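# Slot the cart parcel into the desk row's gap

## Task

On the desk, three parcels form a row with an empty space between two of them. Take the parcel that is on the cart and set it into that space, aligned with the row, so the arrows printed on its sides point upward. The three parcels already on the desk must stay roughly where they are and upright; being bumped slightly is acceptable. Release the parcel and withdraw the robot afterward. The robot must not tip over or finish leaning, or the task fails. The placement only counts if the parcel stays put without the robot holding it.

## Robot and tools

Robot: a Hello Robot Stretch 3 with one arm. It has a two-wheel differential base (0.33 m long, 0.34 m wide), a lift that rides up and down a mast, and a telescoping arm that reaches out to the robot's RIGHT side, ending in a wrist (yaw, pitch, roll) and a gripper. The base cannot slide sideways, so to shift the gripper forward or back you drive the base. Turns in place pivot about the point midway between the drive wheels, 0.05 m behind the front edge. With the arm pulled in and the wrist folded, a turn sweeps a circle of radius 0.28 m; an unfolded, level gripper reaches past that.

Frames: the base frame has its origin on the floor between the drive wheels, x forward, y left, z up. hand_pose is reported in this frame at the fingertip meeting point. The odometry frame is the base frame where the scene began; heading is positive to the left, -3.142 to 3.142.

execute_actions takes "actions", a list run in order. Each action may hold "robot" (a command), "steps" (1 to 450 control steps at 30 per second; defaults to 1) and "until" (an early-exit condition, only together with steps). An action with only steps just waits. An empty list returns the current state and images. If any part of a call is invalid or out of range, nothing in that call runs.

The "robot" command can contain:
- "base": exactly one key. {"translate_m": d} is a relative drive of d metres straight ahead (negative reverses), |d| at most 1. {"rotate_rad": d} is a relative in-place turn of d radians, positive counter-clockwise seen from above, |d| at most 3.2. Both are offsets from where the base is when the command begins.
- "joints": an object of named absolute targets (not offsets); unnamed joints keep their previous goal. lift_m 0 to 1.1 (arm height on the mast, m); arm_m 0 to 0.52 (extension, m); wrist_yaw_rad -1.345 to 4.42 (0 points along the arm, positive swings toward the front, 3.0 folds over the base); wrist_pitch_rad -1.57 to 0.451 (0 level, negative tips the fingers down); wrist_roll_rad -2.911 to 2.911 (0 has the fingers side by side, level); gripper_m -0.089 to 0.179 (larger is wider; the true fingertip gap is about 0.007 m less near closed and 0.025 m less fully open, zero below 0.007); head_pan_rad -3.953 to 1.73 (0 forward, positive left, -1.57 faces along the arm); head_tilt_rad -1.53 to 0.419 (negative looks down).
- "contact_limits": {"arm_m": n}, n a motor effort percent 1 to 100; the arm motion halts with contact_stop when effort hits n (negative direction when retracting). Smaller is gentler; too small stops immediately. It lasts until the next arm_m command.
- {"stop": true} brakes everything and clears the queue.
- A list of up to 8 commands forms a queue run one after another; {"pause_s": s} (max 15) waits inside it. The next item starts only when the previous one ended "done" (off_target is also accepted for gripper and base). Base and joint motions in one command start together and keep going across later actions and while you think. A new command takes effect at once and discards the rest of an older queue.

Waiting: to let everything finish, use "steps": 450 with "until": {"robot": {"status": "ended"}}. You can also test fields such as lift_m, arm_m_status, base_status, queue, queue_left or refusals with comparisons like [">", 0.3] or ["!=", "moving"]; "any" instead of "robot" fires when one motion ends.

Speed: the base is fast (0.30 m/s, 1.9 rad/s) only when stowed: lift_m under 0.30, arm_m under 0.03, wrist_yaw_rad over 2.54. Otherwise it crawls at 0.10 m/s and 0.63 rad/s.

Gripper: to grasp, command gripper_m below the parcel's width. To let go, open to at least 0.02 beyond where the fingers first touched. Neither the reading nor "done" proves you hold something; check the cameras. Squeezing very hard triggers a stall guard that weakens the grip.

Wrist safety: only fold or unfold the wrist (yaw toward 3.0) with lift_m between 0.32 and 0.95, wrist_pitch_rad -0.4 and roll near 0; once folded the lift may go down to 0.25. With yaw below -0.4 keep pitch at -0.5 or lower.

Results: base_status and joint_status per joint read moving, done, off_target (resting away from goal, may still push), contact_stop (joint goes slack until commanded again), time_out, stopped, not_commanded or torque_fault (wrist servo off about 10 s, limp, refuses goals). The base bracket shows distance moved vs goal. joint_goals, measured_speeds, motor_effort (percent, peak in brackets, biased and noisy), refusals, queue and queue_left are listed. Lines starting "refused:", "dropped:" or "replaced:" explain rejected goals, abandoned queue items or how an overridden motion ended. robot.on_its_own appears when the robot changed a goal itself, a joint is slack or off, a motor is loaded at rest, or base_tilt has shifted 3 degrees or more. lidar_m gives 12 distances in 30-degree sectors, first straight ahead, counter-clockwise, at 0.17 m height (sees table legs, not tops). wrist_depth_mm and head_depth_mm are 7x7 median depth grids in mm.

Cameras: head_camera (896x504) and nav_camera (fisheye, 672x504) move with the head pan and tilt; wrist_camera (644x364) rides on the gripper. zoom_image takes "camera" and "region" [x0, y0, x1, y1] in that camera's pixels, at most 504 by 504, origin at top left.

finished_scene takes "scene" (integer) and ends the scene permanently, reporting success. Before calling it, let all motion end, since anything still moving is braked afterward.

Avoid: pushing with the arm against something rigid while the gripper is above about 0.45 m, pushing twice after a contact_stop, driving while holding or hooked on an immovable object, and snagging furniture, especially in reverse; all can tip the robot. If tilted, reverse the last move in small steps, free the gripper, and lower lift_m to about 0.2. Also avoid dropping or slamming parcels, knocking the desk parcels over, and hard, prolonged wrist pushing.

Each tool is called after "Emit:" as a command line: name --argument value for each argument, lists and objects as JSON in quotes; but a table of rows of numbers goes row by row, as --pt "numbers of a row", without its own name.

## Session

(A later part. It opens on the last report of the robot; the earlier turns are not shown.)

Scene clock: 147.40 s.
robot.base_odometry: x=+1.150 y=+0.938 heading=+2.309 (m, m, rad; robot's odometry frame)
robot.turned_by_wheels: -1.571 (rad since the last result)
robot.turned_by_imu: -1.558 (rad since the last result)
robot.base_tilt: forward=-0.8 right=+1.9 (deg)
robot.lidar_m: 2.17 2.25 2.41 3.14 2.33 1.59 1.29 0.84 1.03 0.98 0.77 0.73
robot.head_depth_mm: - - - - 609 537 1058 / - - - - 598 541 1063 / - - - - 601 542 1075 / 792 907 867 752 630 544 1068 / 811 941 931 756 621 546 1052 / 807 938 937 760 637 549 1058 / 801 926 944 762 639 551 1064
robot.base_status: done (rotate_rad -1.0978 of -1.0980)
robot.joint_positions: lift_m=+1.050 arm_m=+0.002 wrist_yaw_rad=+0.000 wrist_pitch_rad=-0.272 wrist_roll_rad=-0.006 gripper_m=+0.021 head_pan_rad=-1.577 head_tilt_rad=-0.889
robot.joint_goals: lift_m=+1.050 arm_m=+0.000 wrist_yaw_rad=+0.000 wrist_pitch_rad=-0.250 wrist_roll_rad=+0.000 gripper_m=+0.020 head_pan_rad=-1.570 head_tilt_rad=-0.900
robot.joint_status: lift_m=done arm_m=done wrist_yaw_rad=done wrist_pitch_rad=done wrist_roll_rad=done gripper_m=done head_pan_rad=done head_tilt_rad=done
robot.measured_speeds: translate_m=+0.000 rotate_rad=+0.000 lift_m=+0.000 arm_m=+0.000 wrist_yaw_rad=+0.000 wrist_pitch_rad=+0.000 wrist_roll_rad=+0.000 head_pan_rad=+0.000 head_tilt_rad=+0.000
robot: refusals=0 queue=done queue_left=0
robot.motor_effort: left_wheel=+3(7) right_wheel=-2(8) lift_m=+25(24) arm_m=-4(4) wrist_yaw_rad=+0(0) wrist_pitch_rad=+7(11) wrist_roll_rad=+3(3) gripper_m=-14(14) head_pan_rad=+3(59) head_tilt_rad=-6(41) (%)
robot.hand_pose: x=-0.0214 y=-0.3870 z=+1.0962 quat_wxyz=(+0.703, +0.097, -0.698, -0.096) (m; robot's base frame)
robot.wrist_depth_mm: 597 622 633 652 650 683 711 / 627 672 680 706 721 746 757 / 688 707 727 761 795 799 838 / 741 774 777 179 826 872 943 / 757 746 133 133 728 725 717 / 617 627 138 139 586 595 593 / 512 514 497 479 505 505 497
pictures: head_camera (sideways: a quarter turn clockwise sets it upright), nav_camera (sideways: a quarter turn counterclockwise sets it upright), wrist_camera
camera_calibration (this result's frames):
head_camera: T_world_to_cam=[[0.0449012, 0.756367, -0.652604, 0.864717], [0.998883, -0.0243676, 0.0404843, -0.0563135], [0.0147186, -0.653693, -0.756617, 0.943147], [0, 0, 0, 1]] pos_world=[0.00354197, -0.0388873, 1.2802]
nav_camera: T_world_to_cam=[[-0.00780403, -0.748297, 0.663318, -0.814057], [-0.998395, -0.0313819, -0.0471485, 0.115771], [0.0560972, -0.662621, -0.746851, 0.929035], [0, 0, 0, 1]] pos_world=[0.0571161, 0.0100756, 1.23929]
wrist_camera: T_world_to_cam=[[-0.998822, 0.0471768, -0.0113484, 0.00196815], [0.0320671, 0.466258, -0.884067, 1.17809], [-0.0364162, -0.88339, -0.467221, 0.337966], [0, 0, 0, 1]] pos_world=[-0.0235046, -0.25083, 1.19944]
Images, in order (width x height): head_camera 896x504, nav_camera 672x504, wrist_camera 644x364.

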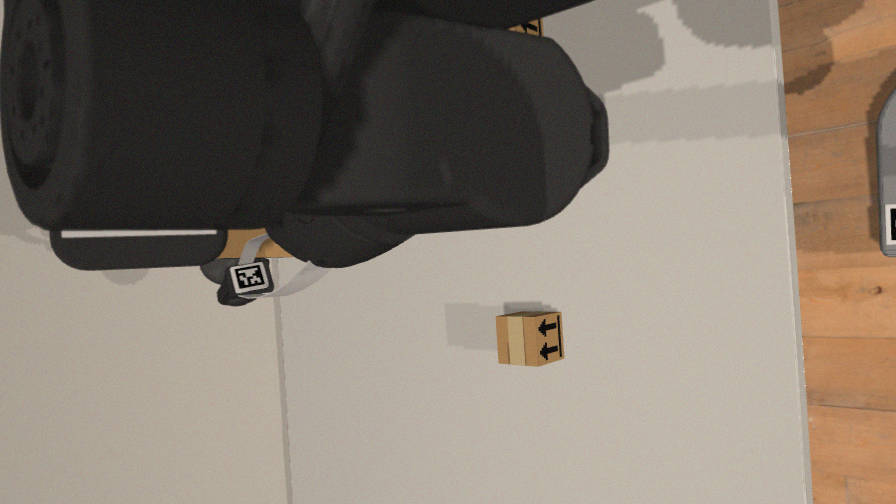

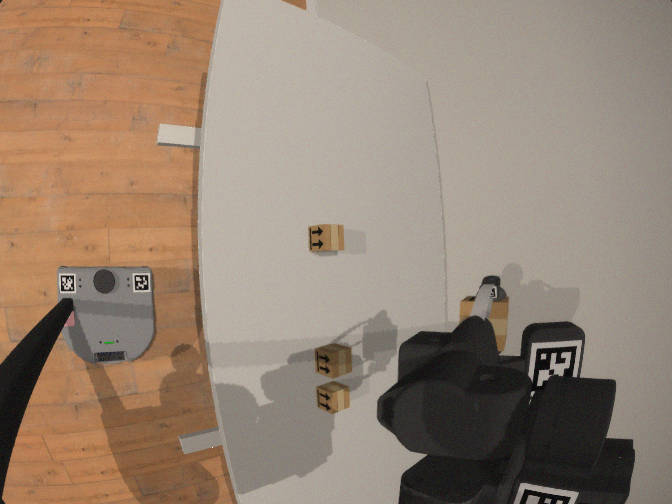

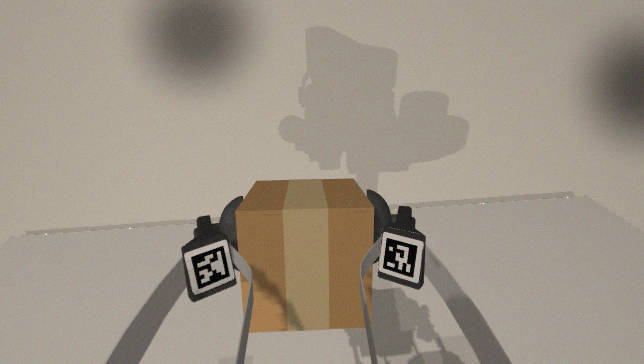

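Emit:
execute_actions --actions '[{"robot": [{"base": {"translate_m": 0.02}, "joints": {"wrist_pitch_rad": 0.0, "arm_m": 0.01, "lift_m": 0.68}}], "steps": 450, "until": {"robot": {"status": "ended"}}}]'

Scene clock: 158.60 s.
robot.base_odometry: x=+1.137 y=+0.953 heading=+2.309 (m, m, rad; robot's odometry frame)
robot.turned_by_wheels: +0.000 (rad since the last result)
robot.turned_by_imu: -0.001 (rad since the last result)
robot.base_tilt: forward=-0.8 right=+1.9 (deg)
robot.lidar_m: 2.16 2.23 2.40 3.15 2.36 1.61 1.31 0.85 1.03 0.98 0.74 0.72
robot.head_depth_mm: 836 974 908 739 620 559 - / 832 965 914 741 624 563 - / 823 956 919 747 616 - 1068 / 819 949 926 750 617 540 1053 / 813 941 936 755 620 547 1056 / 809 934 937 759 637 548 1058 / 802 925 945 763 639 551 1062
robot.base_status: done (translate_m +0.0200 of +0.0200)
robot.joint_positions: lift_m=+0.680 arm_m=+0.010 wrist_yaw_rad=+0.000 wrist_pitch_rad=-0.031 wrist_roll_rad=-0.006 gripper_m=+0.021 head_pan_rad=-1.577 head_tilt_rad=-0.889
robot.joint_goals: lift_m=+0.680 arm_m=+0.010 wrist_yaw_rad=+0.000 wrist_pitch_rad=+0.000 wrist_roll_rad=+0.000 gripper_m=+0.020 head_pan_rad=-1.570 head_tilt_rad=-0.900
robot.joint_status: lift_m=done arm_m=done wrist_yaw_rad=done wrist_pitch_rad=done wrist_roll_rad=done gripper_m=done head_pan_rad=done head_tilt_rad=done
robot.measured_speeds: translate_m=+0.000 rotate_rad=+0.000 lift_m=+0.000 arm_m=+0.000 wrist_yaw_rad=+0.000 wrist_pitch_rad=+0.000 wrist_roll_rad=+0.000 head_pan_rad=+0.000 head_tilt_rad=+0.000
robot: refusals=0 queue=done queue_left=0
robot.motor_effort: left_wheel=+4(7) right_wheel=-4(5) lift_m=+14(24) arm_m=+3(3) wrist_yaw_rad=+0(1) wrist_pitch_rad=+9(10) wrist_roll_rad=+3(3) gripper_m=-14(14) head_pan_rad=+3(3) head_tilt_rad=-6(6) (%)
robot.hand_pose: x=-0.0214 y=-0.4100 z=+0.7871 quat_wxyz=(+0.709, +0.011, -0.705, -0.011) (m; robot's base frame)
robot.wrist_depth_mm: 609 625 635 657 667 707 702 / 622 641 666 678 692 705 744 / 652 666 687 710 741 746 767 / 553 530 524 178 471 465 444 / 329 326 132 133 303 196 185 / 149 154 138 138 209 185 174 / 153 158 172 162 174 172 170
pictures: head_camera (sideways: a quarter turn clockwise sets it upright), nav_camera (sideways: a quarter turn counterclockwise sets it upright), wrist_camera
camera_calibration (this result's frames):
head_camera: T_world_to_cam=[[0.0449011, 0.756369, -0.652603, 0.864715], [0.998883, -0.0243675, 0.0404843, -0.0563135], [0.0147187, -0.653692, -0.756618, 0.943148], [0, 0, 0, 1]] pos_world=[0.00354198, -0.0388873, 1.2802]
nav_camera: T_world_to_cam=[[-0.00780395, -0.748298, 0.663317, -0.814055], [-0.998395, -0.0313819, -0.0471486, 0.115771], [0.0560973, -0.66262, -0.746852, 0.929036], [0, 0, 0, 1]] pos_world=[0.0571161, 0.0100757, 1.23929]
wrist_camera: T_world_to_cam=[[-0.998829, 0.0428872, -0.0223781, 0.00652151], [0.0320845, 0.241119, -0.969965, 0.890804], [-0.0362033, -0.969547, -0.242213, -0.0392251], [0, 0, 0, 1]] pos_world=[-0.0234872, -0.2531, 0.854694]
Images, in order (width x height): head_camera 896x504, nav_camera 672x504, wrist_camera 644x364.

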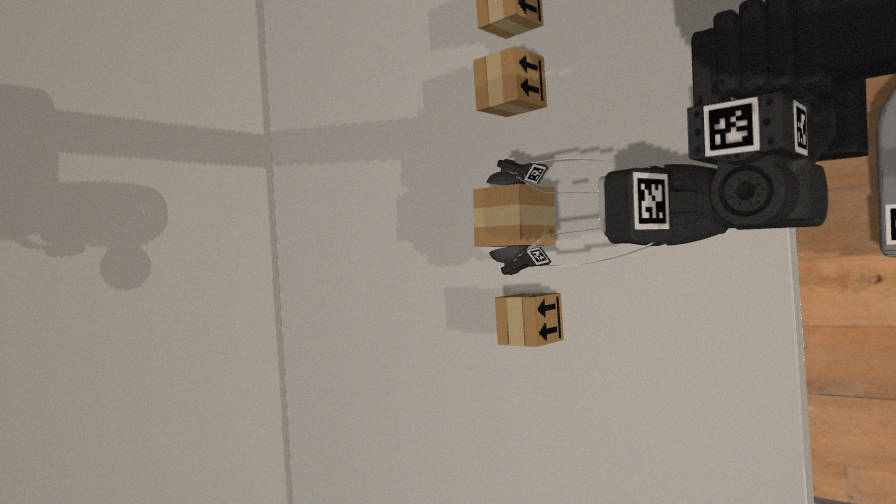

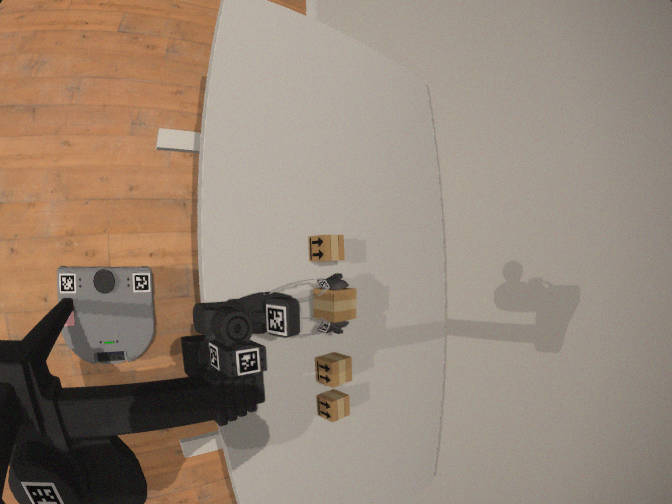

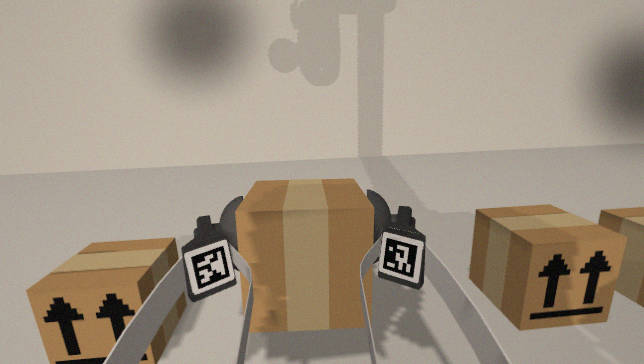

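Emit:
execute_actions --actions '[{"robot": [{"base": {"translate_m": -0.02}, "joints": {"arm_m": 0.03}}, {"joints": {"lift_m": 0.64}}], "steps": 450, "until": {"robot": {"status": "ended"}}}, {"robot": {"joints": {"gripper_m": 0.1}}, "steps": 40}]'

Scene clock: 166.90 s.
robot.base_odometry: x=+1.150 y=+0.938 heading=+2.309 (m, m, rad; robot's odometry frame)
robot.turned_by_wheels: +0.000 (rad since the last result)
robot.turned_by_imu: +0.000 (rad since the last result)
robot.base_tilt: forward=-0.7 right=+1.8 (deg)
robot.lidar_m: 2.18 2.26 2.41 3.14 2.33 1.59 1.29 0.84 1.03 0.98 0.77 0.73
robot.head_depth_mm: 840 972 908 739 620 554 - / 832 970 911 742 618 568 1042 / 827 958 917 746 628 - 1067 / 820 952 922 751 630 543 1069 / 814 945 927 753 620 546 1057 / 810 937 937 757 637 548 1057 / 801 929 941 762 640 549 1060
robot.base_status: done (translate_m -0.0200 of -0.0200)
robot.joint_positions: lift_m=+0.653 arm_m=+0.030 wrist_yaw_rad=+0.000 wrist_pitch_rad=+0.007 wrist_roll_rad=-0.007 gripper_m=+0.100 head_pan_rad=-1.577 head_tilt_rad=-0.890
robot.joint_goals: lift_m=+0.653 arm_m=+0.030 wrist_yaw_rad=+0.000 wrist_pitch_rad=+0.000 wrist_roll_rad=+0.000 gripper_m=+0.100 head_pan_rad=-1.570 head_tilt_rad=-0.900
robot.joint_status: lift_m=contact_stop arm_m=done wrist_yaw_rad=done wrist_pitch_rad=done wrist_roll_rad=done gripper_m=done head_pan_rad=done head_tilt_rad=done
robot.measured_speeds: translate_m=+0.000 rotate_rad=+0.000 lift_m=+0.000 arm_m=+0.000 wrist_yaw_rad=+0.000 wrist_pitch_rad=+0.000 wrist_roll_rad=+0.000 head_pan_rad=+0.000 head_tilt_rad=+0.000
robot: refusals=0 queue=done queue_left=0
robot.on_its_own: lift_m is slack since a contact_stop, until your next command for it (your +0.640 is given up)
robot.motor_effort: left_wheel=+2(8) right_wheel=-2(7) lift_m=+19(19) arm_m=+1(4) wrist_yaw_rad=+0(0) wrist_pitch_rad=-2(10) wrist_roll_rad=+3(6) gripper_m=+1(82) head_pan_rad=+3(4) head_tilt_rad=-5(5) (%)
robot.hand_pose: x=-0.0214 y=-0.4312 z=+0.7690 quat_wxyz=(+0.710, -0.002, -0.704, +0.002) (m; robot's base frame)
robot.wrist_depth_mm: 598 621 629 645 661 674 702 / 618 632 657 678 692 697 719 / 632 656 666 690 716 729 753 / 552 523 504 479 457 435 420 / 246 297 160 134 289 156 142 / 134 162 179 137 181 146 147 / 132 156 148 141 145 147 146
pictures: head_camera (sideways: a quarter turn clockwise sets it upright), nav_camera (sideways: a quarter turn counterclockwise sets it upright), wrist_camera
camera_calibration (this result's frames):
head_camera: T_world_to_cam=[[0.04458, 0.757336, -0.651501, 0.863282], [0.998893, -0.0239951, 0.0404577, -0.0562789], [0.0150073, -0.652584, -0.757568, 0.944382], [0, 0, 0, 1]] pos_world=[0.00355895, -0.0388568, 1.28014]
nav_camera: T_world_to_cam=[[-0.00748636, -0.749265, 0.662228, -0.812637], [-0.998381, -0.0317444, -0.0472031, 0.115842], [0.0563896, -0.661509, -0.747815, 0.930286], [0, 0, 0, 1]] pos_world=[0.0571123, 0.0101888, 1.2393]
wrist_camera: T_world_to_cam=[[-0.998833, 0.0423607, -0.0231865, 0.00733324], [0.0313917, 0.204702, -0.978321, 0.869099], [-0.036696, -0.977907, -0.205793, -0.0957239], [0, 0, 0, 1]] pos_world=[-0.0234705, -0.271826, 0.830729]
Images, in order (width x height): head_camera 896x504, nav_camera 672x504, wrist_camera 644x364.

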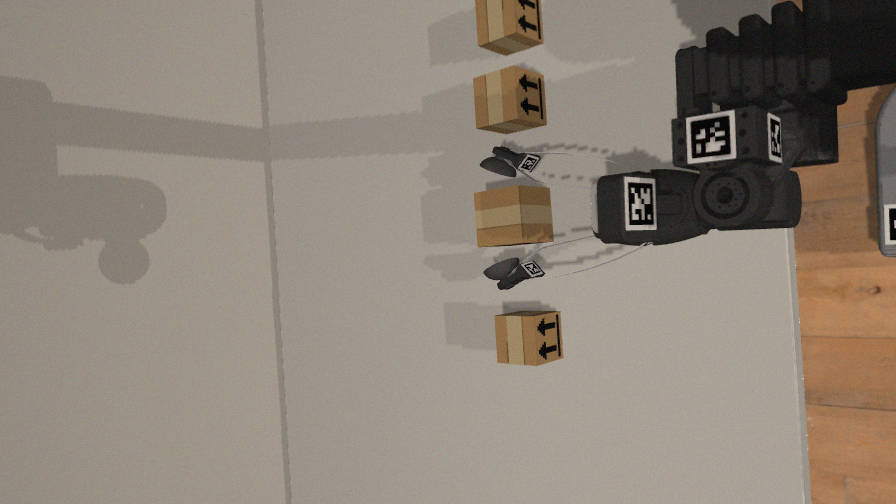

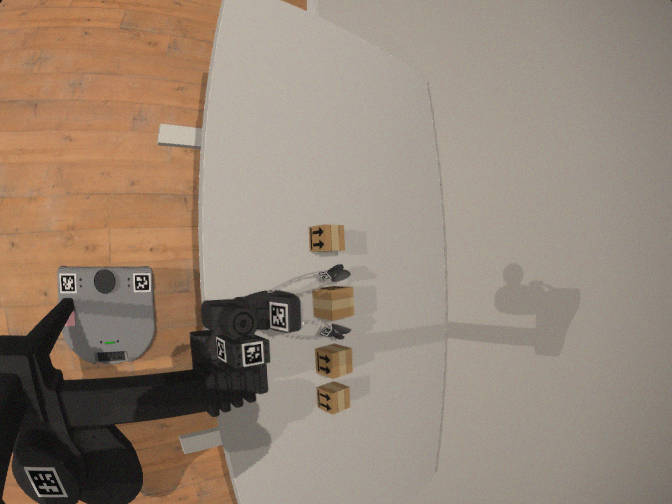

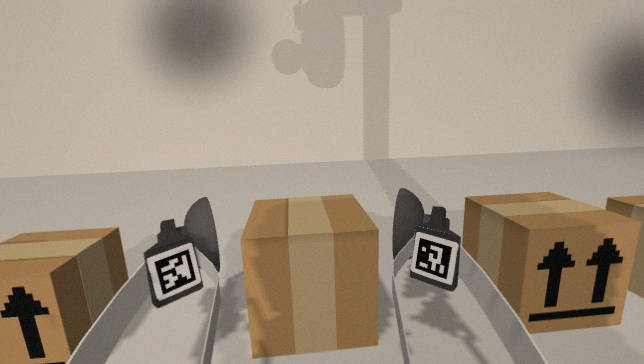

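Released in the row. Lift clear.

Emit:
execute_actions --actions '[{"robot": [{"joints": {"lift_m": 0.85}}, {"joints": {"arm_m": 0.0, "wrist_pitch_rad": -0.4}}], "steps": 450, "until": {"robot": {"status": "ended"}}}]'

Scene clock: 173.13 s.
robot.base_odometry: x=+1.150 y=+0.938 heading=+2.309 (m, m, rad; robot's odometry frame)
robot.turned_by_wheels: +0.000 (rad since the last result)
robot.turned_by_imu: -0.001 (rad since the last result)
robot.base_tilt: forward=-0.8 right=+1.9 (deg)
robot.lidar_m: 2.18 2.25 2.42 3.16 2.33 1.59 1.28 0.84 1.03 0.98 0.76 0.73
robot.head_depth_mm: 837 977 906 739 645 - 1053 / 833 968 912 743 639 - 1063 / 826 961 917 766 - - 1079 / 824 952 923 770 625 543 1070 / 813 942 929 754 621 546 1056 / 809 936 939 758 636 548 1058 / 801 927 942 760 640 550 1061
robot.base_status: done (translate_m -0.0200 of -0.0200)
robot.joint_positions: lift_m=+0.850 arm_m=+0.002 wrist_yaw_rad=+0.000 wrist_pitch_rad=-0.414 wrist_roll_rad=-0.006 gripper_m=+0.100 head_pan_rad=-1.577 head_tilt_rad=-0.890
robot.joint_goals: lift_m=+0.850 arm_m=+0.000 wrist_yaw_rad=+0.000 wrist_pitch_rad=-0.400 wrist_roll_rad=+0.000 gripper_m=+0.100 head_pan_rad=-1.570 head_tilt_rad=-0.900
robot.joint_status: lift_m=done arm_m=done wrist_yaw_rad=done wrist_pitch_rad=done wrist_roll_rad=done gripper_m=done head_pan_rad=done head_tilt_rad=done
robot.measured_speeds: translate_m=+0.000 rotate_rad=+0.000 lift_m=+0.000 arm_m=+0.000 wrist_yaw_rad=+0.000 wrist_pitch_rad=+0.000 wrist_roll_rad=+0.000 head_pan_rad=+0.000 head_tilt_rad=+0.000
robot: refusals=0 queue=done queue_left=0
robot.motor_effort: left_wheel=+2(2) right_wheel=-2(1) lift_m=+24(25) arm_m=-4(4) wrist_yaw_rad=+0(1) wrist_pitch_rad=+4(8) wrist_roll_rad=+3(3) gripper_m=+1(0) head_pan_rad=+2(3) head_tilt_rad=-5(6) (%)
robot.hand_pose: x=-0.0215 y=-0.3716 z=+0.8633 quat_wxyz=(+0.694, +0.146, -0.690, -0.145) (m; robot's base frame)
robot.wrist_depth_mm: 609 629 635 658 684 692 711 / 655 664 689 712 723 744 741 / 550 556 548 552 547 542 542 / 439 433 430 426 424 423 417 / 357 356 350 339 359 312 348 / 302 294 298 249 289 273 284 / 263 248 261 260 258 259 256
pictures: head_camera (sideways: a quarter turn clockwise sets it upright), nav_camera (sideways: a quarter turn counterclockwise sets it upright), wrist_camera
camera_calibration (this result's frames):
head_camera: T_world_to_cam=[[0.0445799, 0.757336, -0.651502, 0.863282], [0.998893, -0.023995, 0.0404577, -0.0562789], [0.0150073, -0.652584, -0.757568, 0.944382], [0, 0, 0, 1]] pos_world=[0.00355895, -0.0388568, 1.28014]
nav_camera: T_world_to_cam=[[-0.00748627, -0.749265, 0.662228, -0.812637], [-0.998381, -0.0317445, -0.0472031, 0.115842], [0.0563897, -0.661509, -0.747814, 0.930286], [0, 0, 0, 1]] pos_world=[0.0571123, 0.0101888, 1.2393]
wrist_camera: T_world_to_cam=[[-0.998804, 0.0487017, -0.00439634, -0.00694519], [0.0321496, 0.586271, -0.809477, 0.945167], [-0.0368454, -0.80865, -0.587136, 0.373998], [0, 0, 0, 1]] pos_world=[-0.0235435, -0.251353, 0.984647]
Images, in order (width x height): head_camera 896x504, nav_camera 672x504, wrist_camera 644x364.

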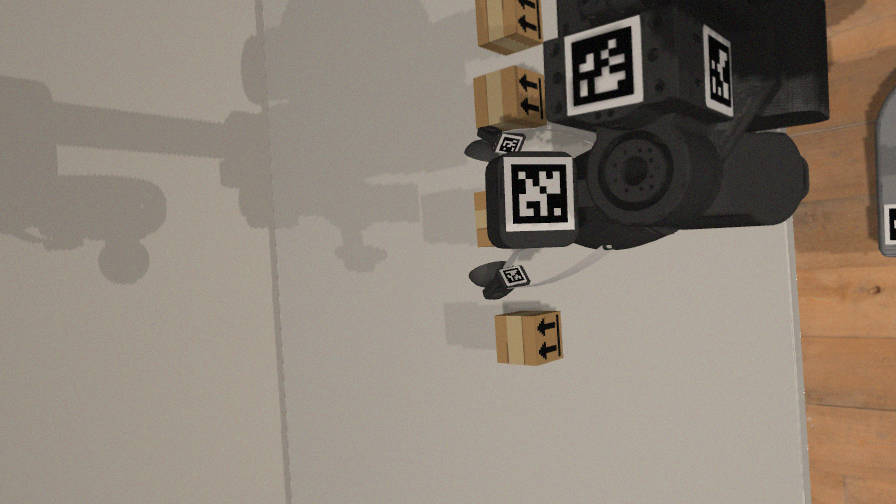

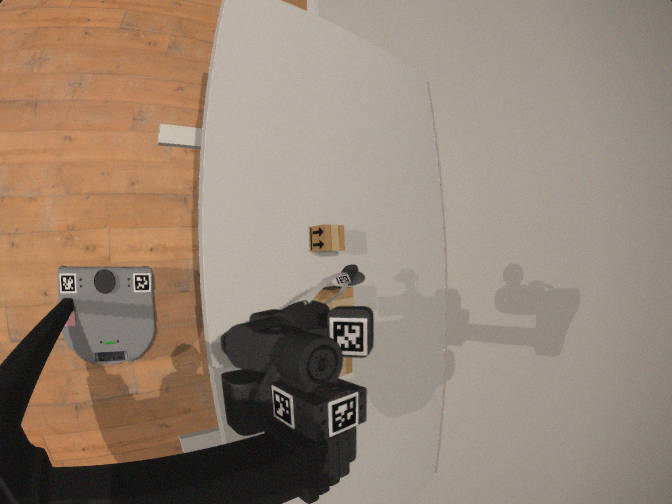

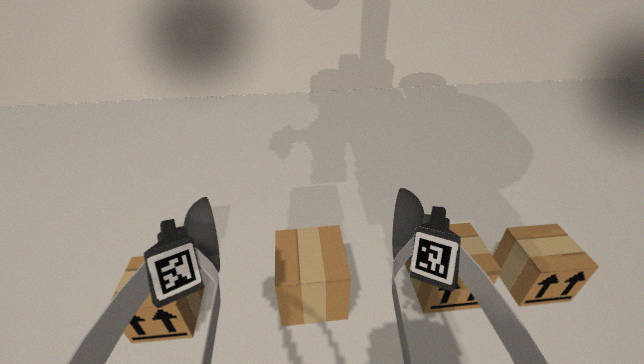

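Emit:
finished_scene --scene 2

The scene is finished: the task was done.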